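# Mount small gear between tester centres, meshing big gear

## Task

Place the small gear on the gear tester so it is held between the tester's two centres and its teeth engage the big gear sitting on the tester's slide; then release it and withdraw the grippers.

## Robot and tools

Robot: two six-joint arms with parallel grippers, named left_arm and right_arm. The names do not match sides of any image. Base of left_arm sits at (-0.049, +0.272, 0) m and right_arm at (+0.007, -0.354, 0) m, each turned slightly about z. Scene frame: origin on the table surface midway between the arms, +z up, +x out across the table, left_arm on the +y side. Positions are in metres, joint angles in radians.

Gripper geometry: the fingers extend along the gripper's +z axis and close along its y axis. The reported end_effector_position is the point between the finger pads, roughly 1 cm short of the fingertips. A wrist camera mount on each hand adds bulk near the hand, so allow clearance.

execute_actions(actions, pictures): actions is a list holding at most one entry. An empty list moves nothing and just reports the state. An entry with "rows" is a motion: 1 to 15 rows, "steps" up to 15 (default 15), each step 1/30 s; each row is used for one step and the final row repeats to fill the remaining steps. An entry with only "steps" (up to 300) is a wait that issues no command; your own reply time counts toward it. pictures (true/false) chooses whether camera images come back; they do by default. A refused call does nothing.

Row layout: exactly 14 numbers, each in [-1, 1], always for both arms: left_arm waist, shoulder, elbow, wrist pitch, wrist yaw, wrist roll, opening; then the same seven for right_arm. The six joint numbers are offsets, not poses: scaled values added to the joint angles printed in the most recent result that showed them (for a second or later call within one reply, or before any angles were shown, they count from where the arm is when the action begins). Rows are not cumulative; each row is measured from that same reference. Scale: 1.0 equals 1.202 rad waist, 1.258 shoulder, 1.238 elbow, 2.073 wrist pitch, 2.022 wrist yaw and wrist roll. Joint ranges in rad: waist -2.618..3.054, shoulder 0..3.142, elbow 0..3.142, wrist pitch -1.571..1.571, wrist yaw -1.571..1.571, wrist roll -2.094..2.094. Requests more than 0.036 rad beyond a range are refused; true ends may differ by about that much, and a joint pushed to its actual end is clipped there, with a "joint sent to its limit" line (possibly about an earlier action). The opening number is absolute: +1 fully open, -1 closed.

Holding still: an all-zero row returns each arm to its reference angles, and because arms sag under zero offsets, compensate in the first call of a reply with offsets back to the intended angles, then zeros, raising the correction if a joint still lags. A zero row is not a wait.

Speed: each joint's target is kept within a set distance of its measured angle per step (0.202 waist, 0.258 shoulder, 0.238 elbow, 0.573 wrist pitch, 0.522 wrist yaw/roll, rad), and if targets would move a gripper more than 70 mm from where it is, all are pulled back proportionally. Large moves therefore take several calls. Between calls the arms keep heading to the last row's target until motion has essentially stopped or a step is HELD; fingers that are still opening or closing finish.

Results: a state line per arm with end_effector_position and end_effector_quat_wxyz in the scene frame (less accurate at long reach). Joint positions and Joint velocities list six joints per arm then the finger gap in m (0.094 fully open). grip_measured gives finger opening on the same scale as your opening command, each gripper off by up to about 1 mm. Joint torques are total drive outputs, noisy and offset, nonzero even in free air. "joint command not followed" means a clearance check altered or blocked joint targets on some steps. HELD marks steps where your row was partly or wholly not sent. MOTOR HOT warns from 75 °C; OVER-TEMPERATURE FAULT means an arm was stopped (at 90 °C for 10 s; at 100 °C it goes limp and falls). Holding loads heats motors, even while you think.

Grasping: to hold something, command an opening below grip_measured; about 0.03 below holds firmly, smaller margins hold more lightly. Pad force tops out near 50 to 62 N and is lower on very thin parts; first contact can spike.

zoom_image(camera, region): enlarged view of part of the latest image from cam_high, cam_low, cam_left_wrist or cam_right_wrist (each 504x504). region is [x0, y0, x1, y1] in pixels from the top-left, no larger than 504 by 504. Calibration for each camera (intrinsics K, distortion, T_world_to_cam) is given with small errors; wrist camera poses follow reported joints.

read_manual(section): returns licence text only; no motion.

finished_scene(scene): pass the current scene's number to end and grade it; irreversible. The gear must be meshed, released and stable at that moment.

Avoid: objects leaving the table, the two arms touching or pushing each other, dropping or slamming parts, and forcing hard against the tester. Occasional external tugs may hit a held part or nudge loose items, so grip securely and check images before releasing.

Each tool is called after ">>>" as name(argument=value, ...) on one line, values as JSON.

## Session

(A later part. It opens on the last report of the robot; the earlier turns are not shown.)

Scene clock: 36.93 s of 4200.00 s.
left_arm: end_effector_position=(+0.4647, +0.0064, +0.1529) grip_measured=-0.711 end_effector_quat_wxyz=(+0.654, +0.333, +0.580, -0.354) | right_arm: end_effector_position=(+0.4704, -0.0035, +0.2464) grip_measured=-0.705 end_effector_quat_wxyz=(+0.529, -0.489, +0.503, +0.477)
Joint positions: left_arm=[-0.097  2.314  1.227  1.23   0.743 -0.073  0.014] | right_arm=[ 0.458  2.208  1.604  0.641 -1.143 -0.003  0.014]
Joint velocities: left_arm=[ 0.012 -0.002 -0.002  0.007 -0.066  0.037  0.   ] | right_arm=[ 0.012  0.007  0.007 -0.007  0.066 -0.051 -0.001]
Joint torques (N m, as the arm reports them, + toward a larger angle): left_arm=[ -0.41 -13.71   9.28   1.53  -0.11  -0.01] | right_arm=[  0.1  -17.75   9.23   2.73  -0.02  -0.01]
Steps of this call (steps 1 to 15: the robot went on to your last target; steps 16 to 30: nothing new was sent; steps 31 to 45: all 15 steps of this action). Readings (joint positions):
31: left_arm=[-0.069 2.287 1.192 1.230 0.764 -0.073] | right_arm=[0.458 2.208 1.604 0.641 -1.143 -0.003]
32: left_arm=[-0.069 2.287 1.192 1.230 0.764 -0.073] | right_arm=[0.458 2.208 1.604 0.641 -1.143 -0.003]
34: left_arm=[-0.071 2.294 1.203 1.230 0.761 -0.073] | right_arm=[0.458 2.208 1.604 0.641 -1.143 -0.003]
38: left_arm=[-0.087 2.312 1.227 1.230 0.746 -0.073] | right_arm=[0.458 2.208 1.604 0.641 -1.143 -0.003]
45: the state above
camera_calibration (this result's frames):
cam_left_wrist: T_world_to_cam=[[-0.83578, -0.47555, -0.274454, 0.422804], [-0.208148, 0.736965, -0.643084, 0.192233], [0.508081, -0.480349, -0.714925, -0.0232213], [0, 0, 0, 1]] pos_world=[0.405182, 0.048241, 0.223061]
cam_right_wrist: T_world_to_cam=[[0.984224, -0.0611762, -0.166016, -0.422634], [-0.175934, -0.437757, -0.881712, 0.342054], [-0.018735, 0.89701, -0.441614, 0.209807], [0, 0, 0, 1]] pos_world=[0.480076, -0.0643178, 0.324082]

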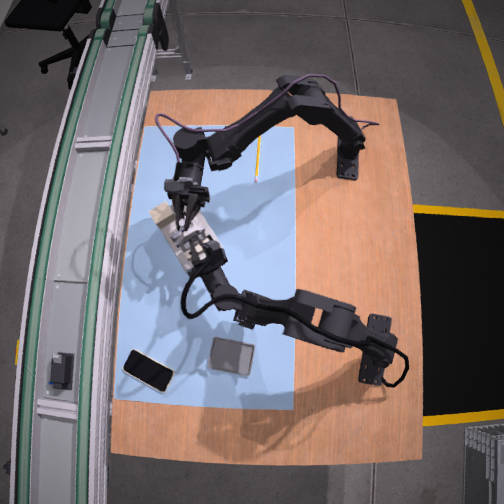

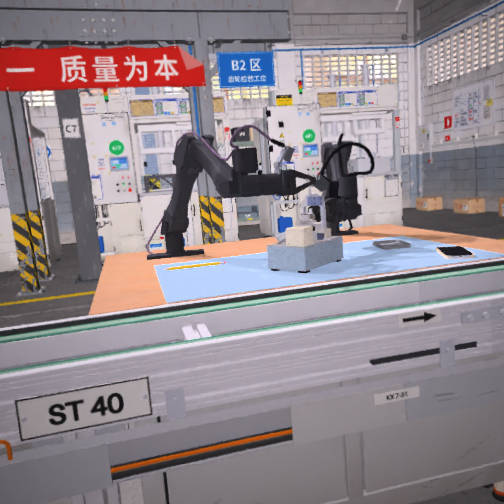

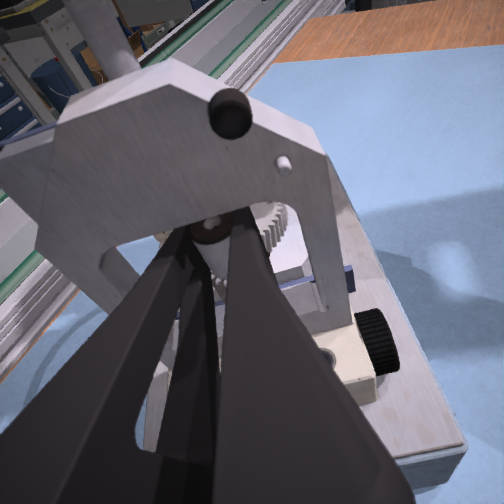

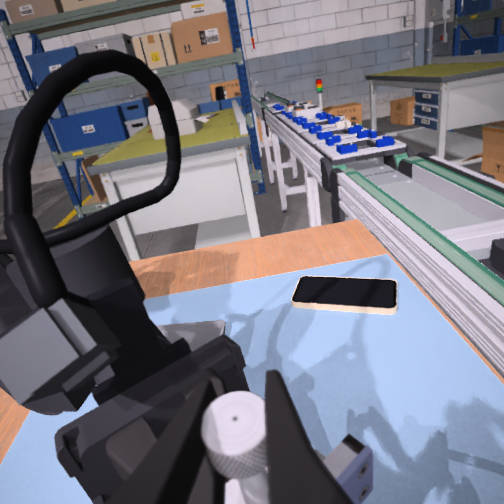

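>>> execute_actions(actions=[{"rows":[[0,0,0.02,0.025,0,0,-0.78,0,-0.04,0.03,0.055,0,0,-0.76],[0,0,0.02,0.03,0,-0.005,-0.78,0,-0.04,0.03,0.055,0,0,-0.76],[0,0.006,0.025,0.035,0,-0.01,-0.78,0,-0.04,0.03,0.055,0,0,-0.76],[0,0.012,0.031,0.04,0,-0.015,-0.78,0,-0.04,0.03,0.055,0,0,-0.76],[0,0.018,0.037,0.045,0,-0.02,-0.78,0,-0.04,0.03,0.055,0,0,-0.76],[0,0.022,0.043,0.045,0,-0.02,-0.78,0,-0.04,0.03,0.055,0,0,-0.76],[0,0.026,0.049,0.045,0,-0.02,-0.78,0,-0.04,0.03,0.055,0,0,-0.76],[0,0.03,0.055,0.045,0,-0.02,-0.78,0,-0.04,0.03,0.055,0,0,-0.76],[0,0.034,0.059,0.045,0,-0.02,-0.78,0,-0.04,0.03,0.055,0,0,-0.76]],"steps":15}])

>>> zoom_image(camera="cam_low", region=[285,170,355,240])

Scene clock: 38.33 s of 4200.00 s.
left_arm: end_effector_position=(+0.4703, +0.0051, +0.1539) grip_measured=-0.711 end_effector_quat_wxyz=(+0.665, +0.328, +0.567, -0.359) | right_arm: end_effector_position=(+0.4704, -0.0035, +0.2464) grip_measured=-0.705 end_effector_quat_wxyz=(+0.529, -0.489, +0.503, +0.477)
Joint positions: left_arm=[-0.097  2.357  1.265  1.285  0.741 -0.102  0.014] | right_arm=[ 0.458  2.208  1.604  0.641 -1.143 -0.003  0.014]
Joint velocities: left_arm=[-0.002 -0.002  0.012  0.095 -0.095 -0.037  0.001] | right_arm=[ 0.017  0.012 -0.002  0.007 -0.007 -0.007 -0.001]
Joint torques (N m, as the arm reports them, + toward a larger angle): left_arm=[ -0.01 -14.24   9.28   1.69  -0.03  -0.08] | right_arm=[  0.09 -17.75   9.23   2.73  -0.02  -0.02]
Steps of this call (steps 1 to 15: the robot went on to your last target; steps 16 to 27: nothing new was sent; steps 28 to 42: all 15 steps of this action). Readings (joint positions):
28: left_arm=[-0.097 2.314 1.227 1.232 0.741 -0.073] | right_arm=[0.458 2.208 1.604 0.641 -1.143 -0.003]
29: left_arm=[-0.097 2.314 1.227 1.236 0.741 -0.073] | right_arm=[0.458 2.208 1.604 0.641 -1.143 -0.003]
31: left_arm=[-0.097 2.316 1.228 1.250 0.741 -0.079] | right_arm=[0.458 2.208 1.604 0.641 -1.143 -0.003]
35: left_arm=[-0.097 2.341 1.250 1.274 0.741 -0.093] | right_arm=[0.458 2.208 1.604 0.641 -1.143 -0.003]
42: the state above
camera_calibration (this result's frames):
cam_left_wrist: T_world_to_cam=[[-0.830423, -0.481699, -0.279936, 0.425479], [-0.191622, 0.718749, -0.668342, 0.191256], [0.523143, -0.501364, -0.68917, -0.0368796], [0, 0, 0, 1]] pos_world=[0.40927, 0.0489974, 0.221515]
cam_right_wrist: T_world_to_cam=[[0.984224, -0.0611762, -0.166016, -0.422634], [-0.175934, -0.437757, -0.881712, 0.342054], [-0.018735, 0.89701, -0.441614, 0.209807], [0, 0, 0, 1]] pos_world=[0.480076, -0.0643178, 0.324082]

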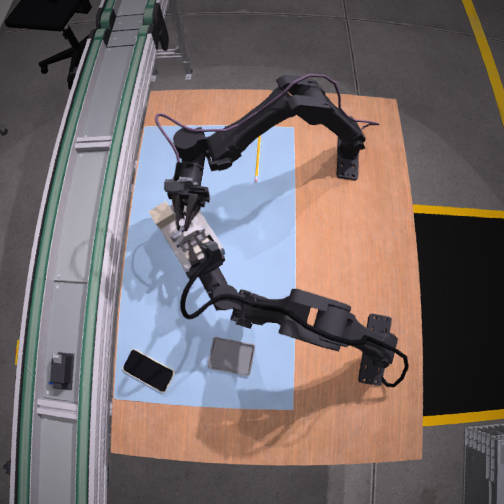

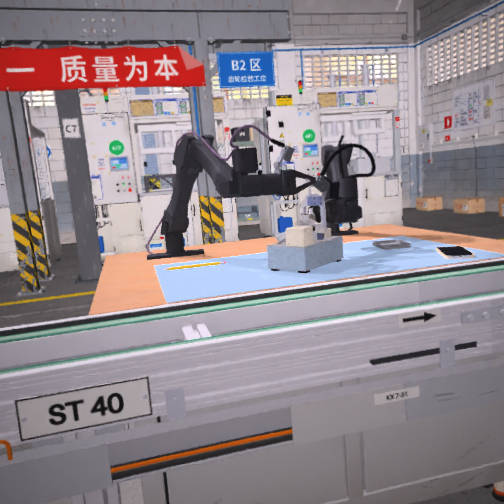

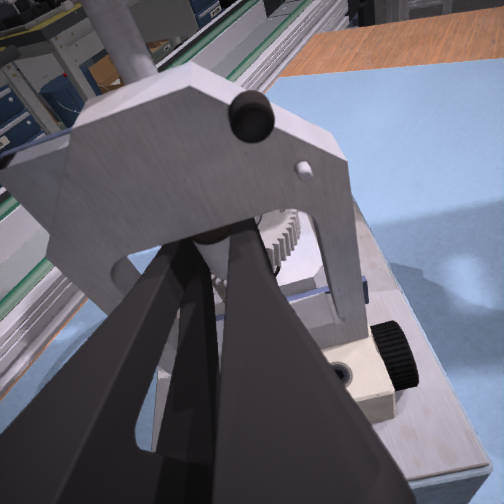

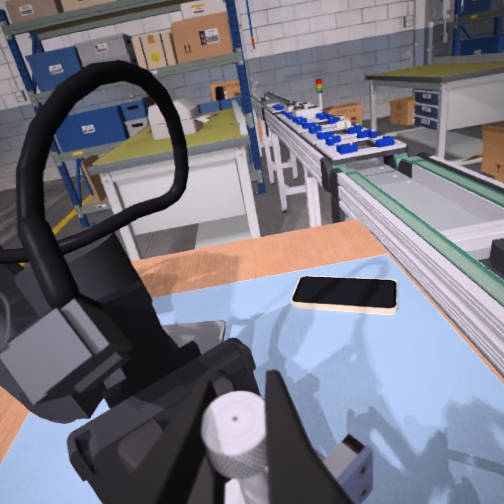

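Region (285, 170, 355, 240) of cam_low's 504x504 image, scaled by 7.200, with more detail than that image has.

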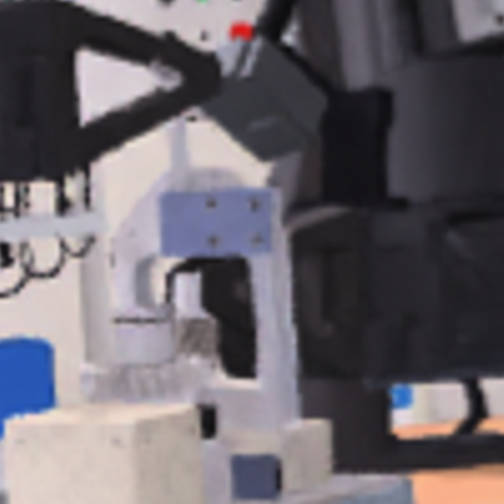

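>>> execute_actions(actions=[{"rows":[[-0.008,-0.005,0.02,0.018,-0.008,0,-0.78,0,-0.04,0.03,0.055,0,0,-0.76],[-0.016,-0.005,0.02,0.018,-0.014,0,-0.78,0,-0.04,0.03,0.055,0,0,-0.76]],"steps":13}])

>>> zoom_image(camera="cam_low", region=[285,170,355,240])

Scene clock: 39.43 s of 4200.00 s.
left_arm: end_effector_position=(+0.4698, +0.0029, +0.1555) grip_measured=-0.711 end_effector_quat_wxyz=(+0.667, +0.326, +0.566, -0.358) | right_arm: end_effector_position=(+0.4704, -0.0035, +0.2464) grip_measured=-0.705 end_effector_quat_wxyz=(+0.529, -0.489, +0.503, +0.477)
Joint positions: left_arm=[-0.103  2.357  1.265  1.292  0.731 -0.104  0.014] | right_arm=[ 0.458  2.208  1.604  0.641 -1.143 -0.003  0.014]
Joint velocities: left_arm=[-0.002  0.012  0.017  0.007 -0.051 -0.007 -0.001] | right_arm=[ 0.012 -0.012 -0.007  0.037  0.007 -0.037 -0.001]
Joint torques (N m, as the arm reports them, + toward a larger angle): left_arm=[ -0.88 -14.82   8.3    1.67  -0.24   0.03] | right_arm=[  0.09 -17.76   9.24   2.73  -0.02  -0.01]
Steps of this call (steps 1 to 15: the robot went on to your last target; steps 16 to 20: nothing new was sent; steps 21 to 33: all 13 steps of this action). Readings (joint positions):
21: left_arm=[-0.097 2.357 1.265 1.291 0.741 -0.104] | right_arm=[0.458 2.208 1.604 0.641 -1.143 -0.003]
22: left_arm=[-0.097 2.357 1.265 1.291 0.739 -0.104] | right_arm=[0.458 2.208 1.604 0.641 -1.143 -0.003]
24: left_arm=[-0.100 2.357 1.265 1.291 0.734 -0.104] | right_arm=[0.458 2.208 1.604 0.641 -1.143 -0.003]
28: left_arm=[-0.103 2.357 1.265 1.292 0.731 -0.104] | right_arm=[0.458 2.208 1.604 0.641 -1.143 -0.003]
33: the state above
camera_calibration (this result's frames):
cam_left_wrist: T_world_to_cam=[[-0.827494, -0.486146, -0.280921, 0.423287], [-0.191477, 0.714669, -0.672744, 0.194515], [0.527817, -0.502901, -0.68447, -0.0396143], [0, 0, 0, 1]] pos_world=[0.408422, 0.0468437, 0.222654]
cam_right_wrist: T_world_to_cam=[[0.984224, -0.0611762, -0.166016, -0.422634], [-0.175934, -0.437757, -0.881712, 0.342054], [-0.018735, 0.89701, -0.441614, 0.209807], [0, 0, 0, 1]] pos_world=[0.480076, -0.0643178, 0.324082]

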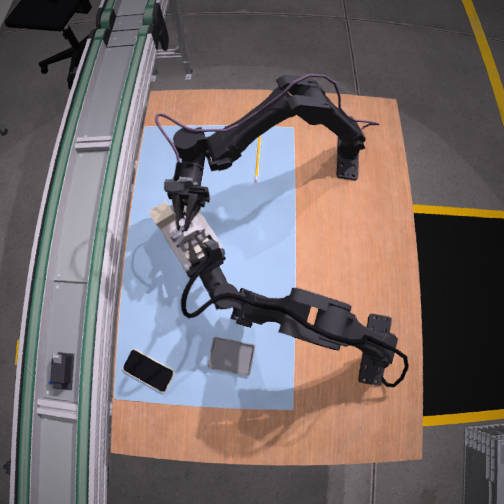

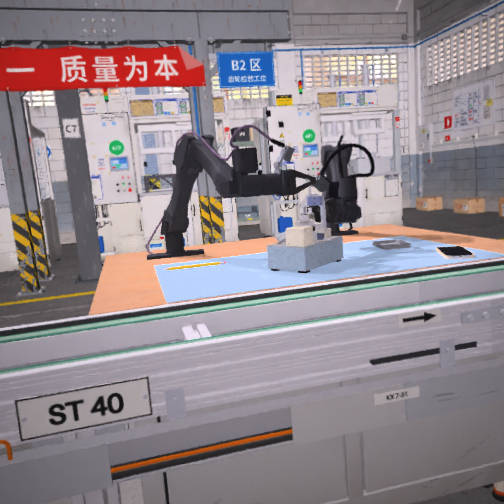

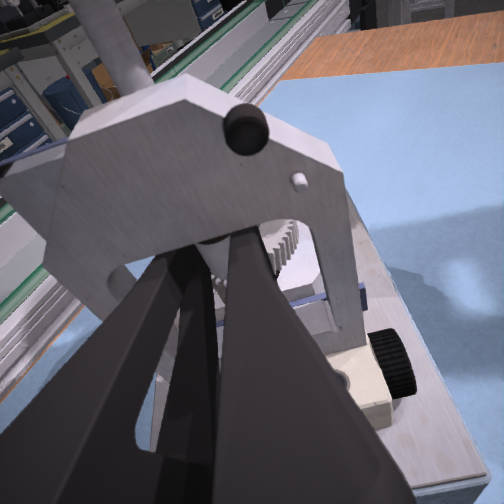

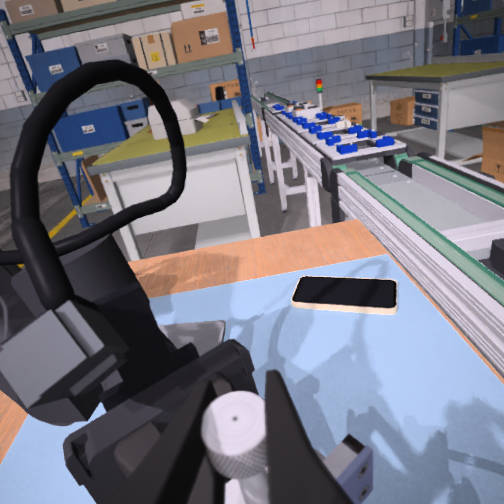

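Region (285, 170, 355, 240) of cam_low's 504x504 image, scaled by 7.200, with more detail than that image has.

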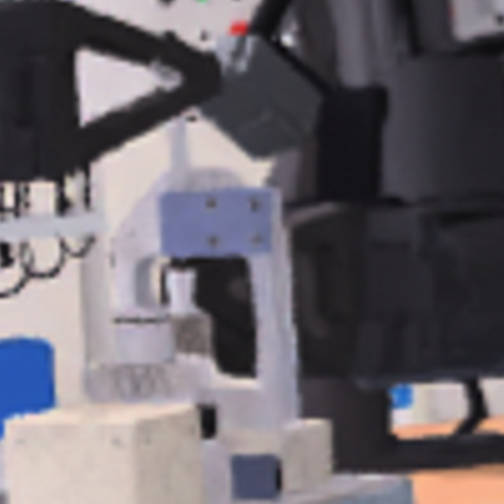

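>>> execute_actions(actions=[{"rows":[[-0.005,-0.005,0.02,0,-0.016,0,-0.78,0,-0.04,0.03,0.055,0,0,-0.76],[-0.005,-0.005,0.02,0,-0.016,0,-0.78,0,-0.04,0.03,0.055,0,0,-0.76],[-0.01,-0.005,0.02,0,-0.016,0,-0.78,0,-0.04,0.03,0.055,0,0,-0.76],[-0.015,-0.005,0.02,0,-0.016,0,-0.78,0,-0.04,0.03,0.055,0,0,-0.76],[-0.015,-0.005,0.02,-0.01,-0.016,0,-0.78,0,-0.04,0.03,0.055,0,0,-0.76],[-0.015,-0.005,0.02,-0.02,-0.016,0,-0.78,0,-0.04,0.03,0.055,0,0,-0.76],[-0.015,-0.005,0.02,-0.03,-0.016,0,-0.78,0,-0.04,0.03,0.055,0,0,-0.76]],"steps":15}])

>>> zoom_image(camera="cam_low", region=[285,170,355,240])

Scene clock: 41.10 s of 4200.00 s.
left_arm: end_effector_position=(+0.4729, +0.0040, +0.1510) grip_measured=-0.711 end_effector_quat_wxyz=(+0.663, +0.319, +0.577, -0.356) | right_arm: end_effector_position=(+0.4704, -0.0035, +0.2464) grip_measured=-0.705 end_effector_quat_wxyz=(+0.529, -0.489, +0.503, +0.477)
Joint positions: left_arm=[-0.103  2.357  1.265  1.268  0.716 -0.104  0.014] | right_arm=[ 0.458  2.208  1.604  0.641 -1.143 -0.003  0.014]
Joint velocities: left_arm=[ 0.007 -0.007 -0.012  0.007 -0.007  0.007 -0.001] | right_arm=[-0.012 -0.002  0.007  0.022 -0.022 -0.022 -0.   ]
Joint torques (N m, as the arm reports them, + toward a larger angle): left_arm=[ -1.26 -14.75   8.52   1.13  -0.22   0.02] | right_arm=[  0.1  -17.75   9.23   2.73  -0.01  -0.01]
Steps of this call (steps 1 to 15: the robot went on to your last target; steps 16 to 35: nothing new was sent; steps 36 to 50: all 15 steps of this action). Readings (joint positions):
36: left_arm=[-0.103 2.357 1.265 1.292 0.730 -0.104] | right_arm=[0.458 2.208 1.604 0.641 -1.143 -0.003]
37: left_arm=[-0.103 2.357 1.265 1.292 0.729 -0.104] | right_arm=[0.458 2.208 1.604 0.641 -1.143 -0.003]
39: left_arm=[-0.103 2.357 1.265 1.292 0.727 -0.104] | right_arm=[0.458 2.208 1.604 0.641 -1.143 -0.003]
43: left_arm=[-0.103 2.357 1.265 1.282 0.723 -0.104] | right_arm=[0.458 2.208 1.604 0.641 -1.143 -0.003]
50: the state above
camera_calibration (this result's frames):
cam_left_wrist: T_world_to_cam=[[-0.826985, -0.496862, -0.263104, 0.422197], [-0.217618, 0.714378, -0.665062, 0.202439], [0.5184, -0.49274, -0.698906, -0.0371092], [0, 0, 0, 1]] pos_world=[0.412443, 0.0468708, 0.21978]
cam_right_wrist: T_world_to_cam=[[0.984224, -0.0611762, -0.166016, -0.422634], [-0.175934, -0.437757, -0.881712, 0.342054], [-0.018735, 0.89701, -0.441614, 0.209807], [0, 0, 0, 1]] pos_world=[0.480076, -0.0643178, 0.324082]

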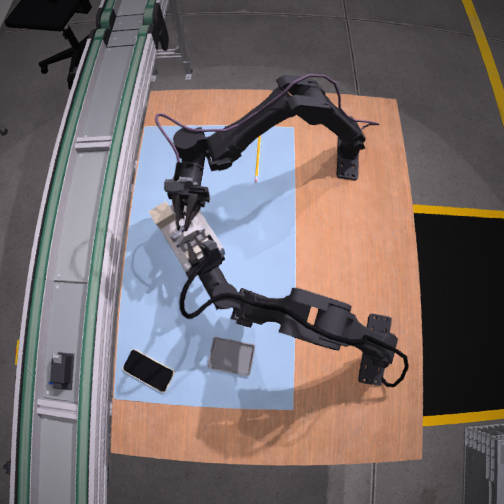

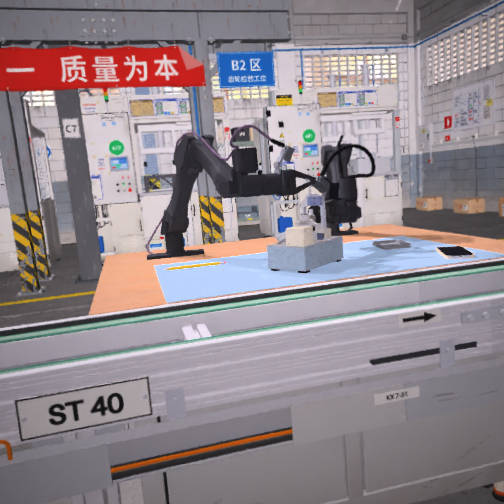

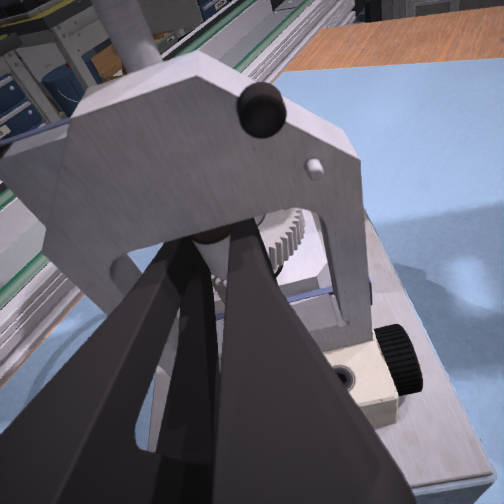

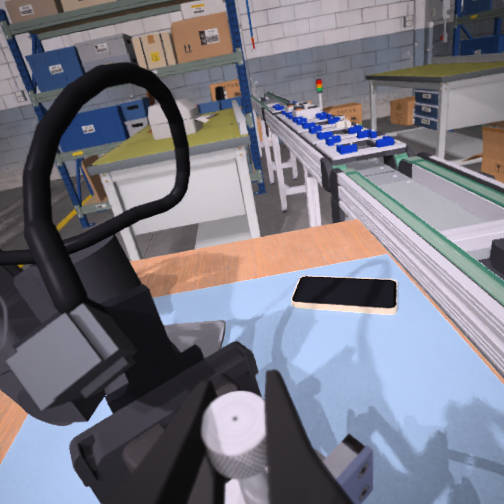

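Region (285, 170, 355, 240) of cam_low's 504x504 image, scaled by 7.200, with more detail than that image has.

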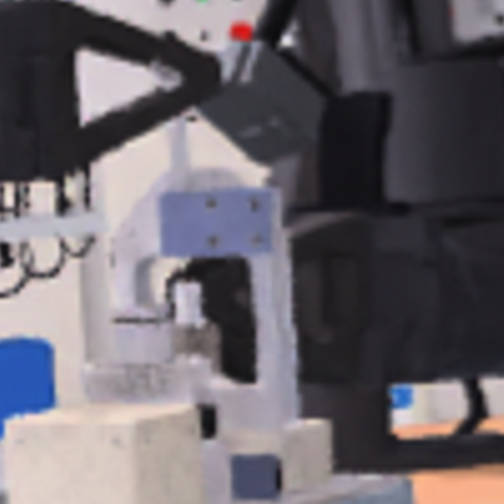

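>>> execute_actions(actions=[{"rows":[[-0.02,-0.005,0.02,-0.015,0,0,-0.78,0,-0.04,0.03,0.055,0,0,-0.76],[-0.025,-0.005,0.02,-0.015,0.004,0,-0.78,0,-0.04,0.03,0.055,0,0,-0.76],[-0.03,-0.005,0.02,-0.015,0.004,0,-0.78,0,-0.04,0.03,0.055,0,0,-0.76]],"steps":12}])

>>> zoom_image(camera="cam_low", region=[285,170,355,240])

Scene clock: 43.50 s of 4200.00 s.
left_arm: end_effector_position=(+0.4720, +0.0016, +0.1510) grip_measured=-0.711 end_effector_quat_wxyz=(+0.662, +0.319, +0.576, -0.357) | right_arm: end_effector_position=(+0.4704, -0.0035, +0.2464) grip_measured=-0.705 end_effector_quat_wxyz=(+0.529, -0.489, +0.503, +0.477)
Joint positions: left_arm=[-0.109  2.357  1.265  1.267  0.712 -0.103  0.014] | right_arm=[ 0.458  2.208  1.604  0.641 -1.143 -0.003  0.014]
Joint velocities: left_arm=[-0.002  0.012 -0.022  0.007 -0.095  0.051 -0.   ] | right_arm=[ 0.012  0.002 -0.002 -0.037 -0.066 -0.066  0.   ]
Joint torques (N m, as the arm reports them, + toward a larger angle): left_arm=[ -2.13 -14.79   8.39   1.2    0.     0.01] | right_arm=[  0.1  -17.76   9.22   2.73  -0.02  -0.01]
Steps of this call (steps 1 to 15: the robot went on to your last target; steps 16 to 60: nothing new was sent; steps 61 to 72: all 12 steps of this action). Readings (joint positions):
61: left_arm=[-0.104 2.357 1.265 1.268 0.716 -0.104] | right_arm=[0.458 2.208 1.604 0.641 -1.143 -0.003]
62: left_arm=[-0.104 2.357 1.265 1.268 0.716 -0.104] | right_arm=[0.458 2.208 1.604 0.641 -1.143 -0.003]
64: left_arm=[-0.107 2.357 1.265 1.268 0.716 -0.104] | right_arm=[0.458 2.208 1.604 0.641 -1.143 -0.003]
68: left_arm=[-0.109 2.357 1.265 1.267 0.712 -0.103] | right_arm=[0.458 2.208 1.604 0.641 -1.143 -0.003]
72: the state above
camera_calibration (this result's frames):
cam_left_wrist: T_world_to_cam=[[-0.827795, -0.49564, -0.262862, 0.42062], [-0.216744, 0.714685, -0.665016, 0.20351], [0.517473, -0.493523, -0.69904, -0.0374553], [0, 0, 0, 1]] pos_world=[0.411678, 0.044545, 0.21972]
cam_right_wrist: T_world_to_cam=[[0.984224, -0.0611762, -0.166016, -0.422634], [-0.175934, -0.437757, -0.881712, 0.342054], [-0.018735, 0.89701, -0.441614, 0.209807], [0, 0, 0, 1]] pos_world=[0.480076, -0.0643178, 0.324082]

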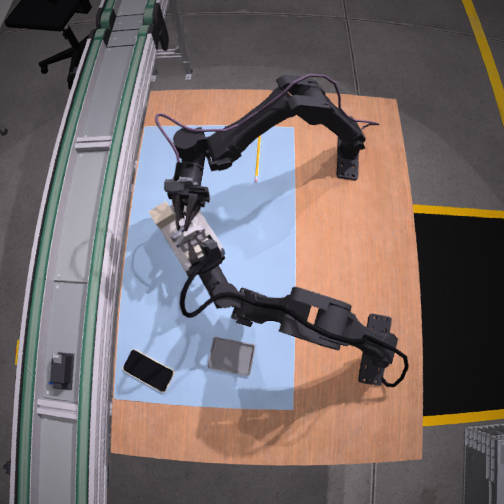

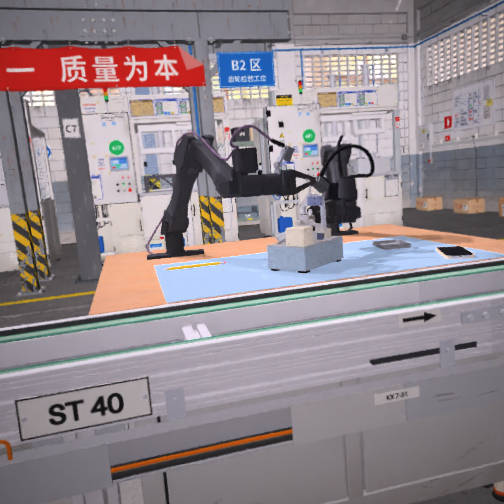

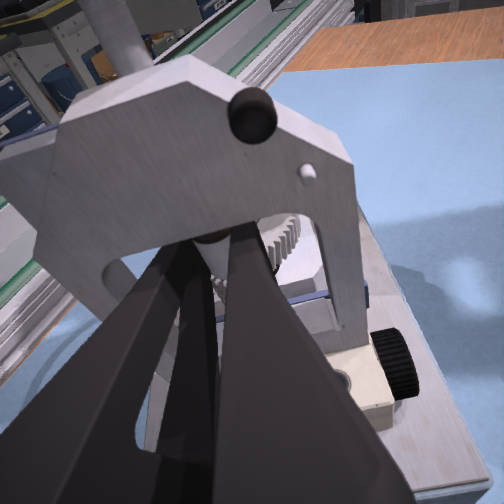

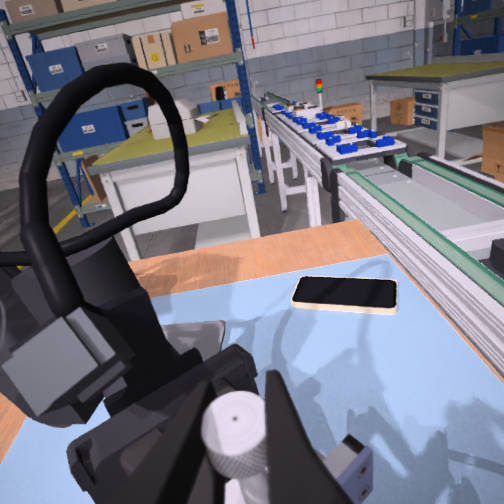

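Region (285, 170, 355, 240) of cam_low's 504x504 image, scaled by 7.200, with more detail than that image has.

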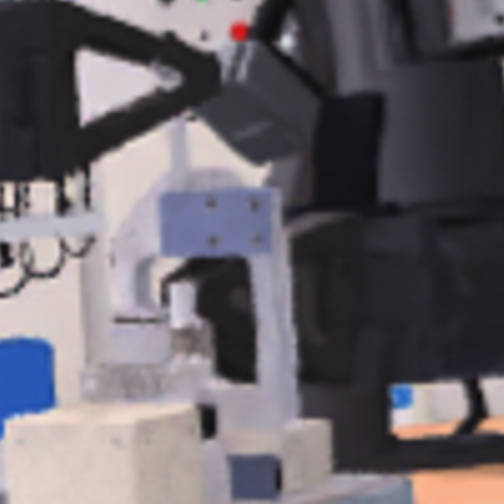

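>>> execute_actions(actions=[{"rows":[[-0.03,-0.005,0.02,-0.03,0,0,-0.78,0,-0.04,0.03,0.055,0,0,-0.76],[-0.03,-0.005,0.02,-0.045,0,0,-0.78,0,-0.04,0.03,0.055,0,0,-0.76],[-0.036,-0.005,0.02,-0.045,-0.005,0,-0.78,0,-0.04,0.03,0.055,0,0,-0.76]],"steps":12}])

Scene clock: 45.10 s of 4200.00 s.
left_arm: end_effector_position=(+0.4730, +0.0013, +0.1490) grip_measured=-0.711 end_effector_quat_wxyz=(+0.660, +0.316, +0.581, -0.356) | right_arm: end_effector_position=(+0.4704, -0.0035, +0.2464) grip_measured=-0.705 end_effector_quat_wxyz=(+0.529, -0.489, +0.503, +0.477)
Joint positions: left_arm=[-0.11   2.357  1.265  1.257  0.704 -0.103  0.014] | right_arm=[ 0.458  2.208  1.604  0.641 -1.143 -0.003  0.014]
Joint velocities: left_arm=[-0.002 -0.007  0.007  0.007  0.022 -0.007 -0.001] | right_arm=[-0.007 -0.007  0.002  0.037 -0.051  0.007 -0.   ]
Joint torques (N m, as the arm reports them, + toward a larger angle): left_arm=[ -2.8  -14.81   8.42   0.75  -0.11   0.03] | right_arm=[  0.1  -17.75   9.22   2.73  -0.02  -0.01]
Steps of this call (steps 1 to 15: the robot went on to your last target; steps 16 to 36: nothing new was sent; steps 37 to 48: all 12 steps of this action). Readings (joint positions):
37: left_arm=[-0.109 2.357 1.265 1.265 0.712 -0.103] | right_arm=[0.458 2.208 1.604 0.641 -1.143 -0.003]
38: left_arm=[-0.109 2.357 1.265 1.261 0.711 -0.103] | right_arm=[0.458 2.208 1.604 0.641 -1.143 -0.003]
40: left_arm=[-0.110 2.357 1.265 1.258 0.705 -0.103] | right_arm=[0.458 2.208 1.604 0.641 -1.143 -0.003]
44: left_arm=[-0.110 2.357 1.265 1.257 0.704 -0.103] | right_arm=[0.458 2.208 1.604 0.641 -1.143 -0.003]
48: the state above
camera_calibration (this result's frames):
cam_left_wrist: T_world_to_cam=[[-0.827473, -0.500193, -0.255137, 0.419497], [-0.227836, 0.714387, -0.66162, 0.207403], [0.513205, -0.489344, -0.705098, -0.0365612], [0, 0, 0, 1]] pos_world=[0.413139, 0.0437722, 0.218472]
cam_right_wrist: T_world_to_cam=[[0.984224, -0.0611762, -0.166016, -0.422634], [-0.175934, -0.437757, -0.881712, 0.342054], [-0.018735, 0.89701, -0.441614, 0.209807], [0, 0, 0, 1]] pos_world=[0.480076, -0.0643178, 0.324082]

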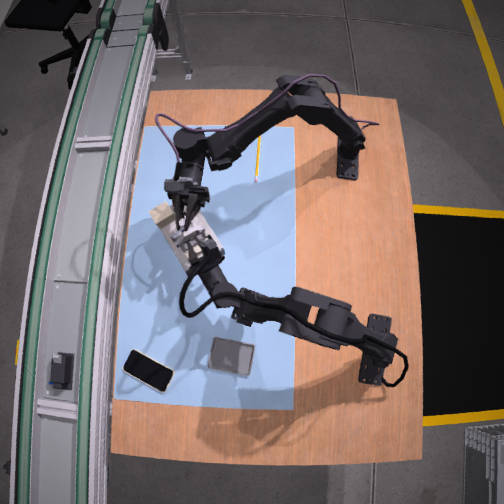

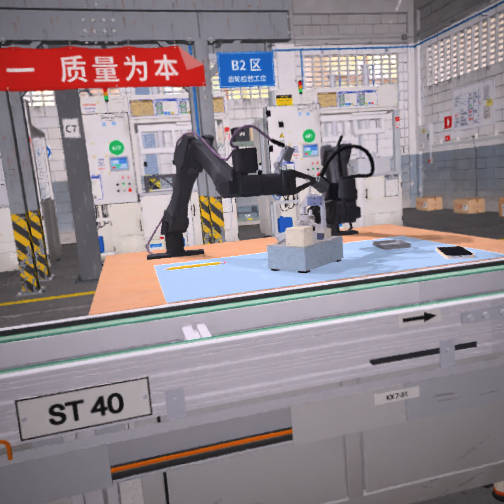

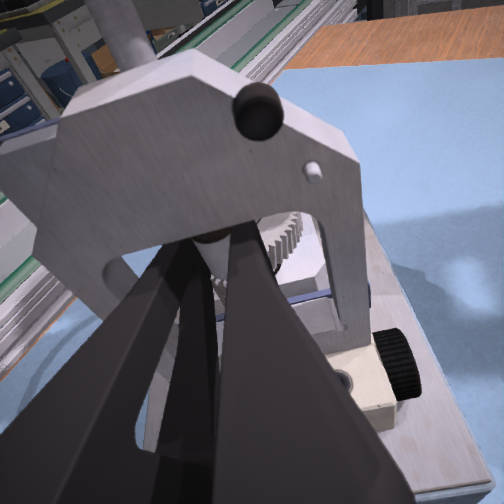

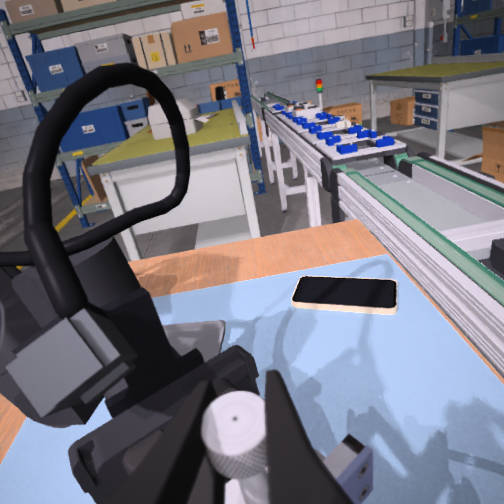

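>>> execute_actions(actions=[{"rows":[[-0.025,-0.005,0.02,-0.05,0,0,-0.78,0,-0.03,0.025,0.03,0,0,-0.76],[-0.02,-0.005,0.02,-0.05,0,0,-0.78,0,-0.03,0.025,0.03,0,0,-0.76],[-0.015,-0.005,0.02,-0.05,0,0,-0.78,0,-0.03,0.025,0.02,0,0,-0.76],[-0.015,-0.005,0.02,-0.05,0,0,-0.78,0,-0.02,0.02,0.01,0,0,-0.76],[-0.015,-0.005,0.02,-0.05,0,0,-0.78,0,-0.015,0.015,0,0,0,-0.76]],"steps":15}], pictures=false)

>>> execute_actions(actions=[{"rows":[[-0.015,-0.005,0.02,-0.04,0,0,-0.78,0,-0.005,0.005,0,0,0,-0.76]],"steps":12}])

>>> zoom_image(camera="cam_low", region=[285,170,355,240])

Scene clock: 46.40 s of 4200.00 s.
left_arm: end_effector_position=(+0.4731, +0.0013, +0.1487) grip_measured=-0.711 end_effector_quat_wxyz=(+0.660, +0.316, +0.582, -0.356) | right_arm: end_effector_position=(+0.4705, -0.0029, +0.2355) grip_measured=-0.705 end_effector_quat_wxyz=(+0.514, -0.486, +0.515, +0.484)
Joint positions: left_arm=[-0.11   2.357  1.265  1.255  0.704 -0.103  0.014] | right_arm=[ 0.458  2.219  1.604  0.605 -1.15  -0.01   0.014]
Joint velocities: left_arm=[-0.007 -0.007 -0.002 -0.007 -0.051 -0.022 -0.   ] | right_arm=[-0.007  0.007  0.002  0.051  0.022 -0.11  -0.   ]
Joint torques (N m, as the arm reports them, + toward a larger angle): left_arm=[ -1.28 -14.75   8.46   0.6   -0.06   0.01] | right_arm=[  0.1  -16.02   7.79   1.81   0.04   0.06]
Steps of this call (steps 1 to 15: the robot went on to your last target; steps 16 to 24: nothing new was sent; steps 25 to 39: all 15 steps of this action). Readings (joint positions):
25: left_arm=[-0.110 2.357 1.265 1.256 0.704 -0.103] | right_arm=[0.458 2.208 1.604 0.639 -1.143 -0.003]
26: left_arm=[-0.110 2.357 1.265 1.255 0.704 -0.103] | right_arm=[0.458 2.208 1.604 0.637 -1.143 -0.003]
28: left_arm=[-0.110 2.357 1.265 1.255 0.704 -0.103] | right_arm=[0.458 2.209 1.604 0.627 -1.143 -0.003]
32: left_arm=[-0.110 2.357 1.265 1.255 0.704 -0.103] | right_arm=[0.458 2.217 1.604 0.609 -1.149 -0.006]
39: the state above

Scene clock: 46.80 s of 4200.00 s.
left_arm: end_effector_position=(+0.4733, +0.0014, +0.1484) grip_measured=-0.711 end_effector_quat_wxyz=(+0.659, +0.316, +0.582, -0.356) | right_arm: end_effector_position=(+0.4704, -0.0028, +0.2329) grip_measured=-0.705 end_effector_quat_wxyz=(+0.512, -0.487, +0.516, +0.484)
Joint positions: left_arm=[-0.11   2.357  1.265  1.254  0.703 -0.103  0.014] | right_arm=[ 0.458  2.221  1.602  0.601 -1.151 -0.015  0.014]
Joint velocities: left_arm=[-0.012  0.002  0.027 -0.007 -0.022  0.051  0.001] | right_arm=[-0.017  0.002  0.012 -0.022  0.007  0.007  0.   ]
Joint torques (N m, as the arm reports them, + toward a larger angle): left_arm=[ -1.28 -14.71   8.56   0.77  -0.06  -0.01] | right_arm=[  0.1  -14.26   6.97   1.43  -0.04   0.05]
Steps of this call (steps 1 to 12: all 12 steps of this action). Readings (joint positions):
1: left_arm=[-0.110 2.357 1.265 1.255 0.704 -0.103] | right_arm=[0.458 2.219 1.603 0.603 -1.150 -0.011]
2: left_arm=[-0.110 2.357 1.265 1.255 0.704 -0.103] | right_arm=[0.458 2.221 1.602 0.601 -1.150 -0.013]
4: left_arm=[-0.110 2.357 1.265 1.254 0.703 -0.103] | right_arm=[0.458 2.221 1.602 0.601 -1.151 -0.014]
8: left_arm=[-0.110 2.357 1.265 1.254 0.703 -0.103] | right_arm=[0.458 2.221 1.602 0.601 -1.151 -0.015]
12: the state above
camera_calibration (this result's frames):
cam_left_wrist: T_world_to_cam=[[-0.827274, -0.501256, -0.253693, 0.419366], [-0.230543, 0.714698, -0.660345, 0.208089], [0.512316, -0.487799, -0.706813, -0.0364115], [0, 0, 0, 1]] pos_world=[0.413558, 0.0437277, 0.218064]
cam_right_wrist: T_world_to_cam=[[0.97731, -0.0571106, -0.203971, -0.412737], [-0.207236, -0.456973, -0.865002, 0.341187], [-0.0438085, 0.887645, -0.458439, 0.21896], [0, 0, 0, 1]] pos_world=[0.48367, -0.0620174, 0.311322]

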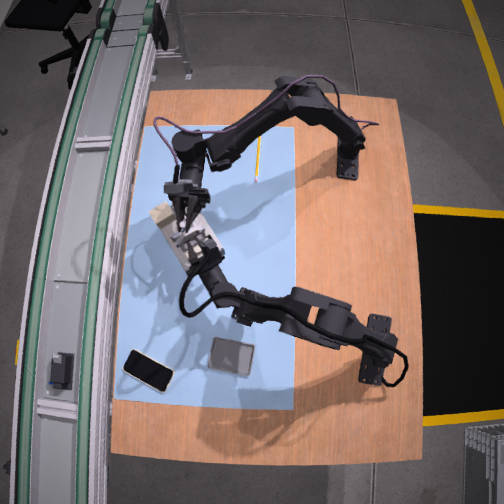

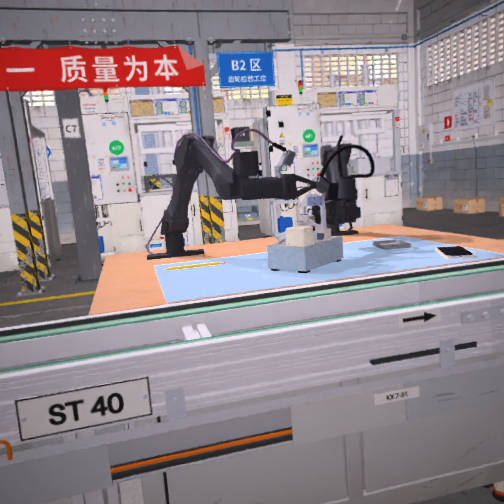

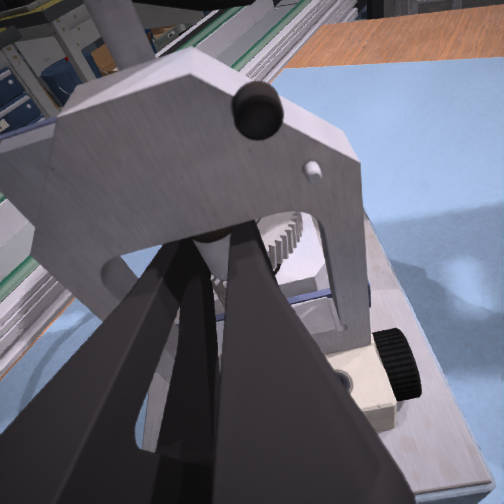

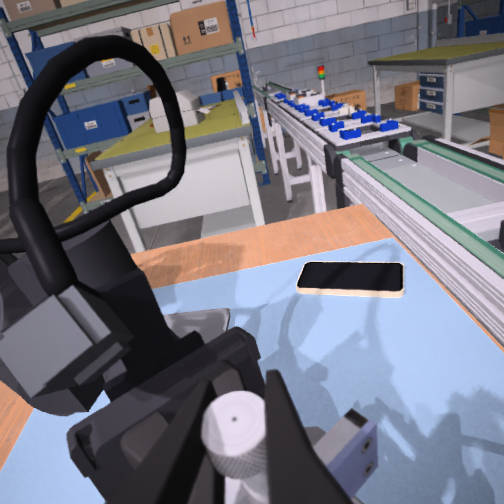

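Region (285, 170, 355, 240) of cam_low's 504x504 image, scaled by 7.200, with more detail than that image has.

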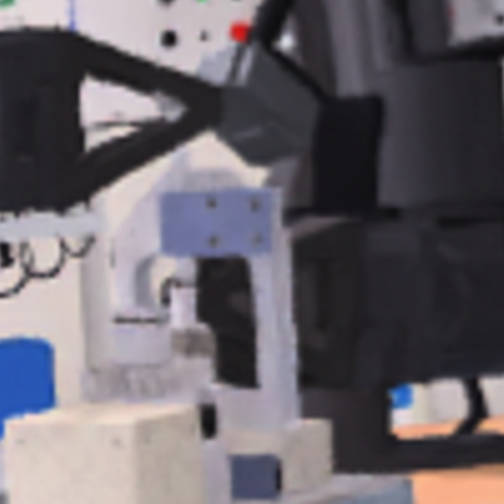

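>>> execute_actions(actions=[{"rows":[[-0.015,-0.005,0.02,-0.03,0,0,-0.78,0,-0.01,0.01,0,0,0,-0.7],[-0.015,-0.005,0.02,-0.03,0,0,-0.78,0,-0.01,0.01,0,0,0,-0.6],[-0.015,-0.005,0.02,-0.03,0,0,-0.78,0,-0.01,0.01,0,0,0,-0.4]],"steps":8}])

>>> execute_actions(actions=[{"rows":[[-0.015,-0.005,0.02,-0.03,0.01,0.015,-0.78,0,-0.01,0.01,0,0,0,-0.4],[-0.015,-0.005,0.02,-0.03,0.02,0.03,-0.78,0,-0.01,0.01,0,0,0,-0.4]],"steps":12}])

>>> zoom_image(camera="cam_low", region=[295,195,330,230])

Scene clock: 48.33 s of 4200.00 s.
left_arm: end_effector_position=(+0.4735, +0.0015, +0.1485) grip_measured=-0.711 end_effector_quat_wxyz=(+0.660, +0.316, +0.582, -0.355) | right_arm: end_effector_position=(+0.4704, -0.0029, +0.2328) grip_measured=-0.403 end_effector_quat_wxyz=(+0.512, -0.487, +0.516, +0.484)
Joint positions: left_arm=[-0.11   2.357  1.265  1.254  0.702 -0.102  0.014] | right_arm=[ 0.458  2.221  1.602  0.601 -1.151 -0.016  0.028]
Joint velocities: left_arm=[ 0.002  0.012 -0.002 -0.037 -0.051  0.037 -0.   ] | right_arm=[ 0.002 -0.007 -0.017  0.022  0.051 -0.022 -0.001]
Joint torques (N m, as the arm reports them, + toward a larger angle): left_arm=[ -1.27 -14.86   8.38   0.91  -0.02   0.02] | right_arm=[  0.16 -14.54   7.37   1.41  -0.05   0.  ]
Steps of this call (steps 1 to 15: the robot went on to your last target; steps 16 to 38: nothing new was sent; steps 39 to 46: all 8 steps of this action). Readings (joint positions):
39: left_arm=[-0.110 2.357 1.265 1.254 0.703 -0.103] | right_arm=[0.458 2.221 1.602 0.601 -1.151 -0.015]
40: left_arm=[-0.110 2.357 1.265 1.254 0.703 -0.102] | right_arm=[0.458 2.221 1.602 0.601 -1.151 -0.016]
42: left_arm=[-0.110 2.357 1.265 1.254 0.702 -0.102] | right_arm=[0.458 2.221 1.602 0.601 -1.151 -0.016]
46: the state above
camera_calibration (this result's frames):
cam_left_wrist: T_world_to_cam=[[-0.826697, -0.501881, -0.254337, 0.419324], [-0.230752, 0.714699, -0.660271, 0.208158], [0.513152, -0.487156, -0.70665, -0.0368432], [0, 0, 0, 1]] pos_world=[0.413593, 0.0437319, 0.218055]
cam_right_wrist: T_world_to_cam=[[0.977398, -0.0571709, -0.203533, -0.412901], [-0.206861, -0.457265, -0.864938, 0.3409], [-0.0436192, 0.887491, -0.458756, 0.218895], [0, 0, 0, 1]] pos_world=[0.483635, -0.0619917, 0.311238]

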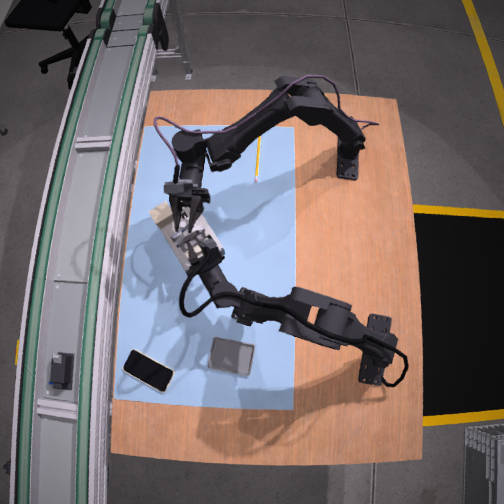

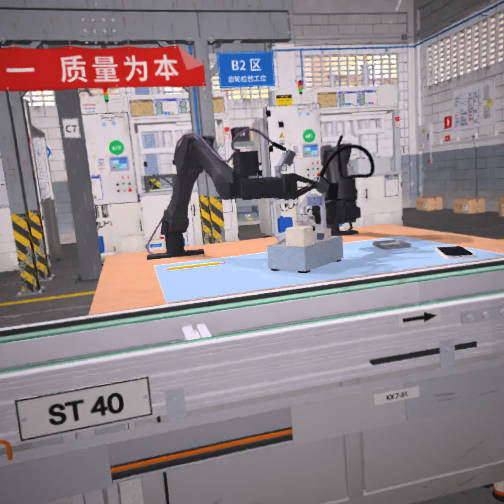

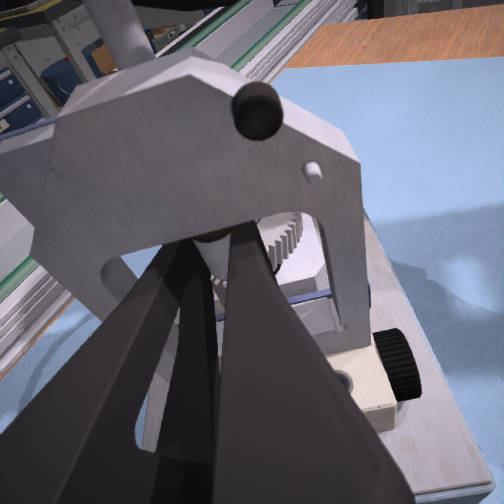

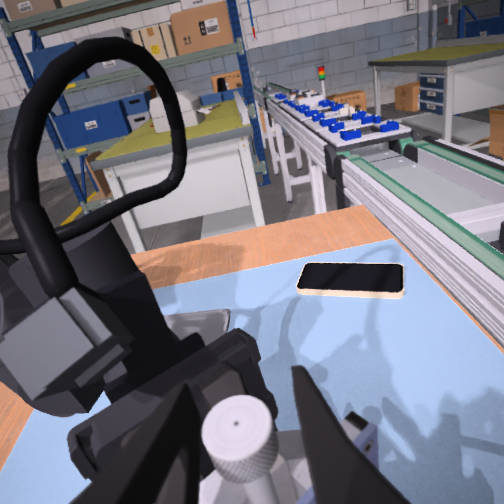

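Scene clock: 48.73 s of 4200.00 s.
left_arm: end_effector_position=(+0.4732, +0.0013, +0.1484) grip_measured=-0.711 end_effector_quat_wxyz=(+0.663, +0.323, +0.578, -0.348) | right_arm: end_effector_position=(+0.4704, -0.0029, +0.2328) grip_measured=-0.403 end_effector_quat_wxyz=(+0.512, -0.487, +0.516, +0.484)
Joint positions: left_arm=[-0.11   2.357  1.265  1.254  0.704 -0.079  0.014] | right_arm=[ 0.458  2.221  1.602  0.601 -1.151 -0.016  0.028]
Joint velocities: left_arm=[-0.002  0.012 -0.012 -0.037 -0.022  0.037  0.001] | right_arm=[ 0.002 -0.017  0.002 -0.037  0.007  0.051 -0.001]
Joint torques (N m, as the arm reports them, + toward a larger angle): left_arm=[ -1.24 -14.8    8.33   0.91   0.29   0.41] | right_arm=[  0.15 -14.56   7.32   1.38  -0.04  -0.01]
Steps of this call (steps 1 to 12: all 12 steps of this action). Readings (joint positions):
1: left_arm=[-0.110 2.357 1.265 1.254 0.703 -0.098] | right_arm=[0.458 2.221 1.602 0.601 -1.151 -0.016]
2: left_arm=[-0.110 2.357 1.265 1.254 0.704 -0.090] | right_arm=[0.458 2.221 1.602 0.601 -1.151 -0.016]
4: left_arm=[-0.110 2.357 1.265 1.254 0.704 -0.082] | right_arm=[0.458 2.221 1.602 0.601 -1.151 -0.016]
8: left_arm=[-0.110 2.357 1.265 1.254 0.704 -0.079] | right_arm=[0.458 2.221 1.602 0.601 -1.151 -0.016]
12: the state above
camera_calibration (this result's frames):
cam_left_wrist: T_world_to_cam=[[-0.820982, -0.499591, -0.2764, 0.419623], [-0.219138, 0.722743, -0.655455, 0.201973], [0.527225, -0.477547, -0.702839, -0.04406], [0, 0, 0, 1]] pos_world=[0.411992, 0.0426241, 0.217401]
cam_right_wrist: T_world_to_cam=[[0.977398, -0.0571709, -0.203533, -0.412901], [-0.206861, -0.457265, -0.864938, 0.3409], [-0.0436192, 0.887491, -0.458756, 0.218895], [0, 0, 0, 1]] pos_world=[0.483635, -0.0619917, 0.311238]

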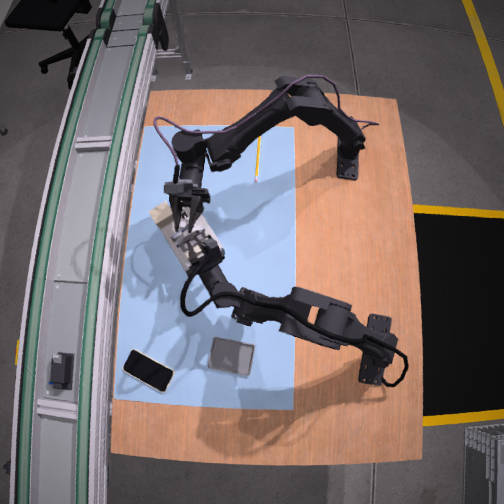

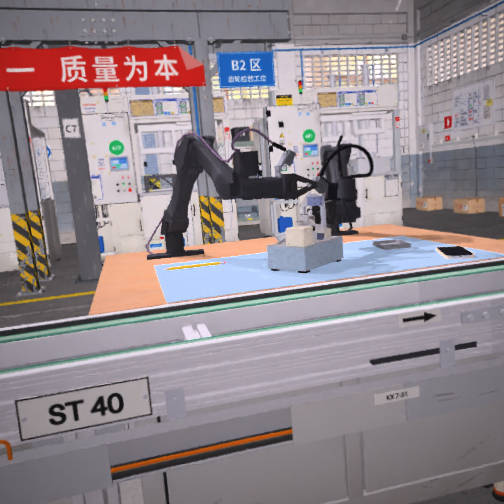

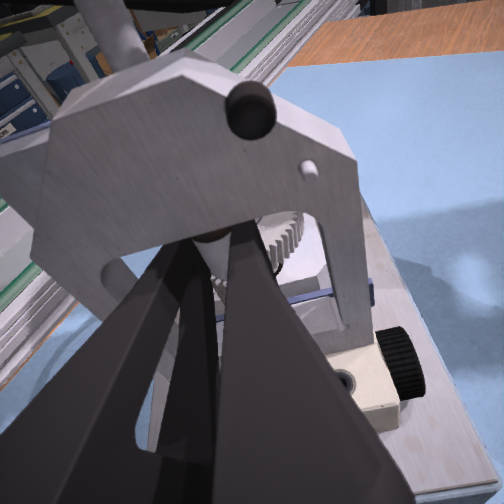

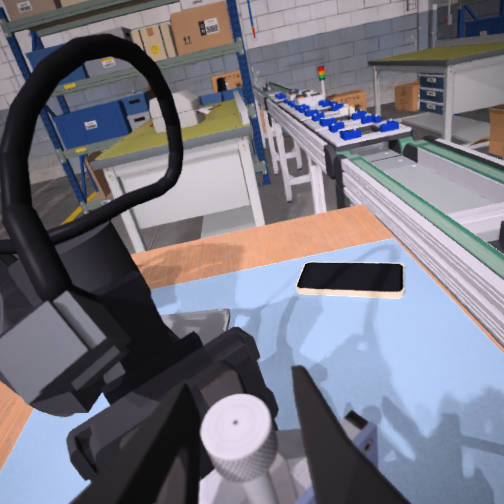

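Region (295, 195, 330, 230) of cam_low's 504x504 image, scaled by 14.400, with more detail than that image has.

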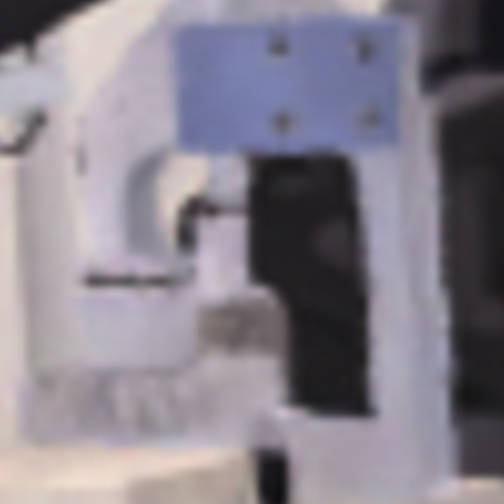

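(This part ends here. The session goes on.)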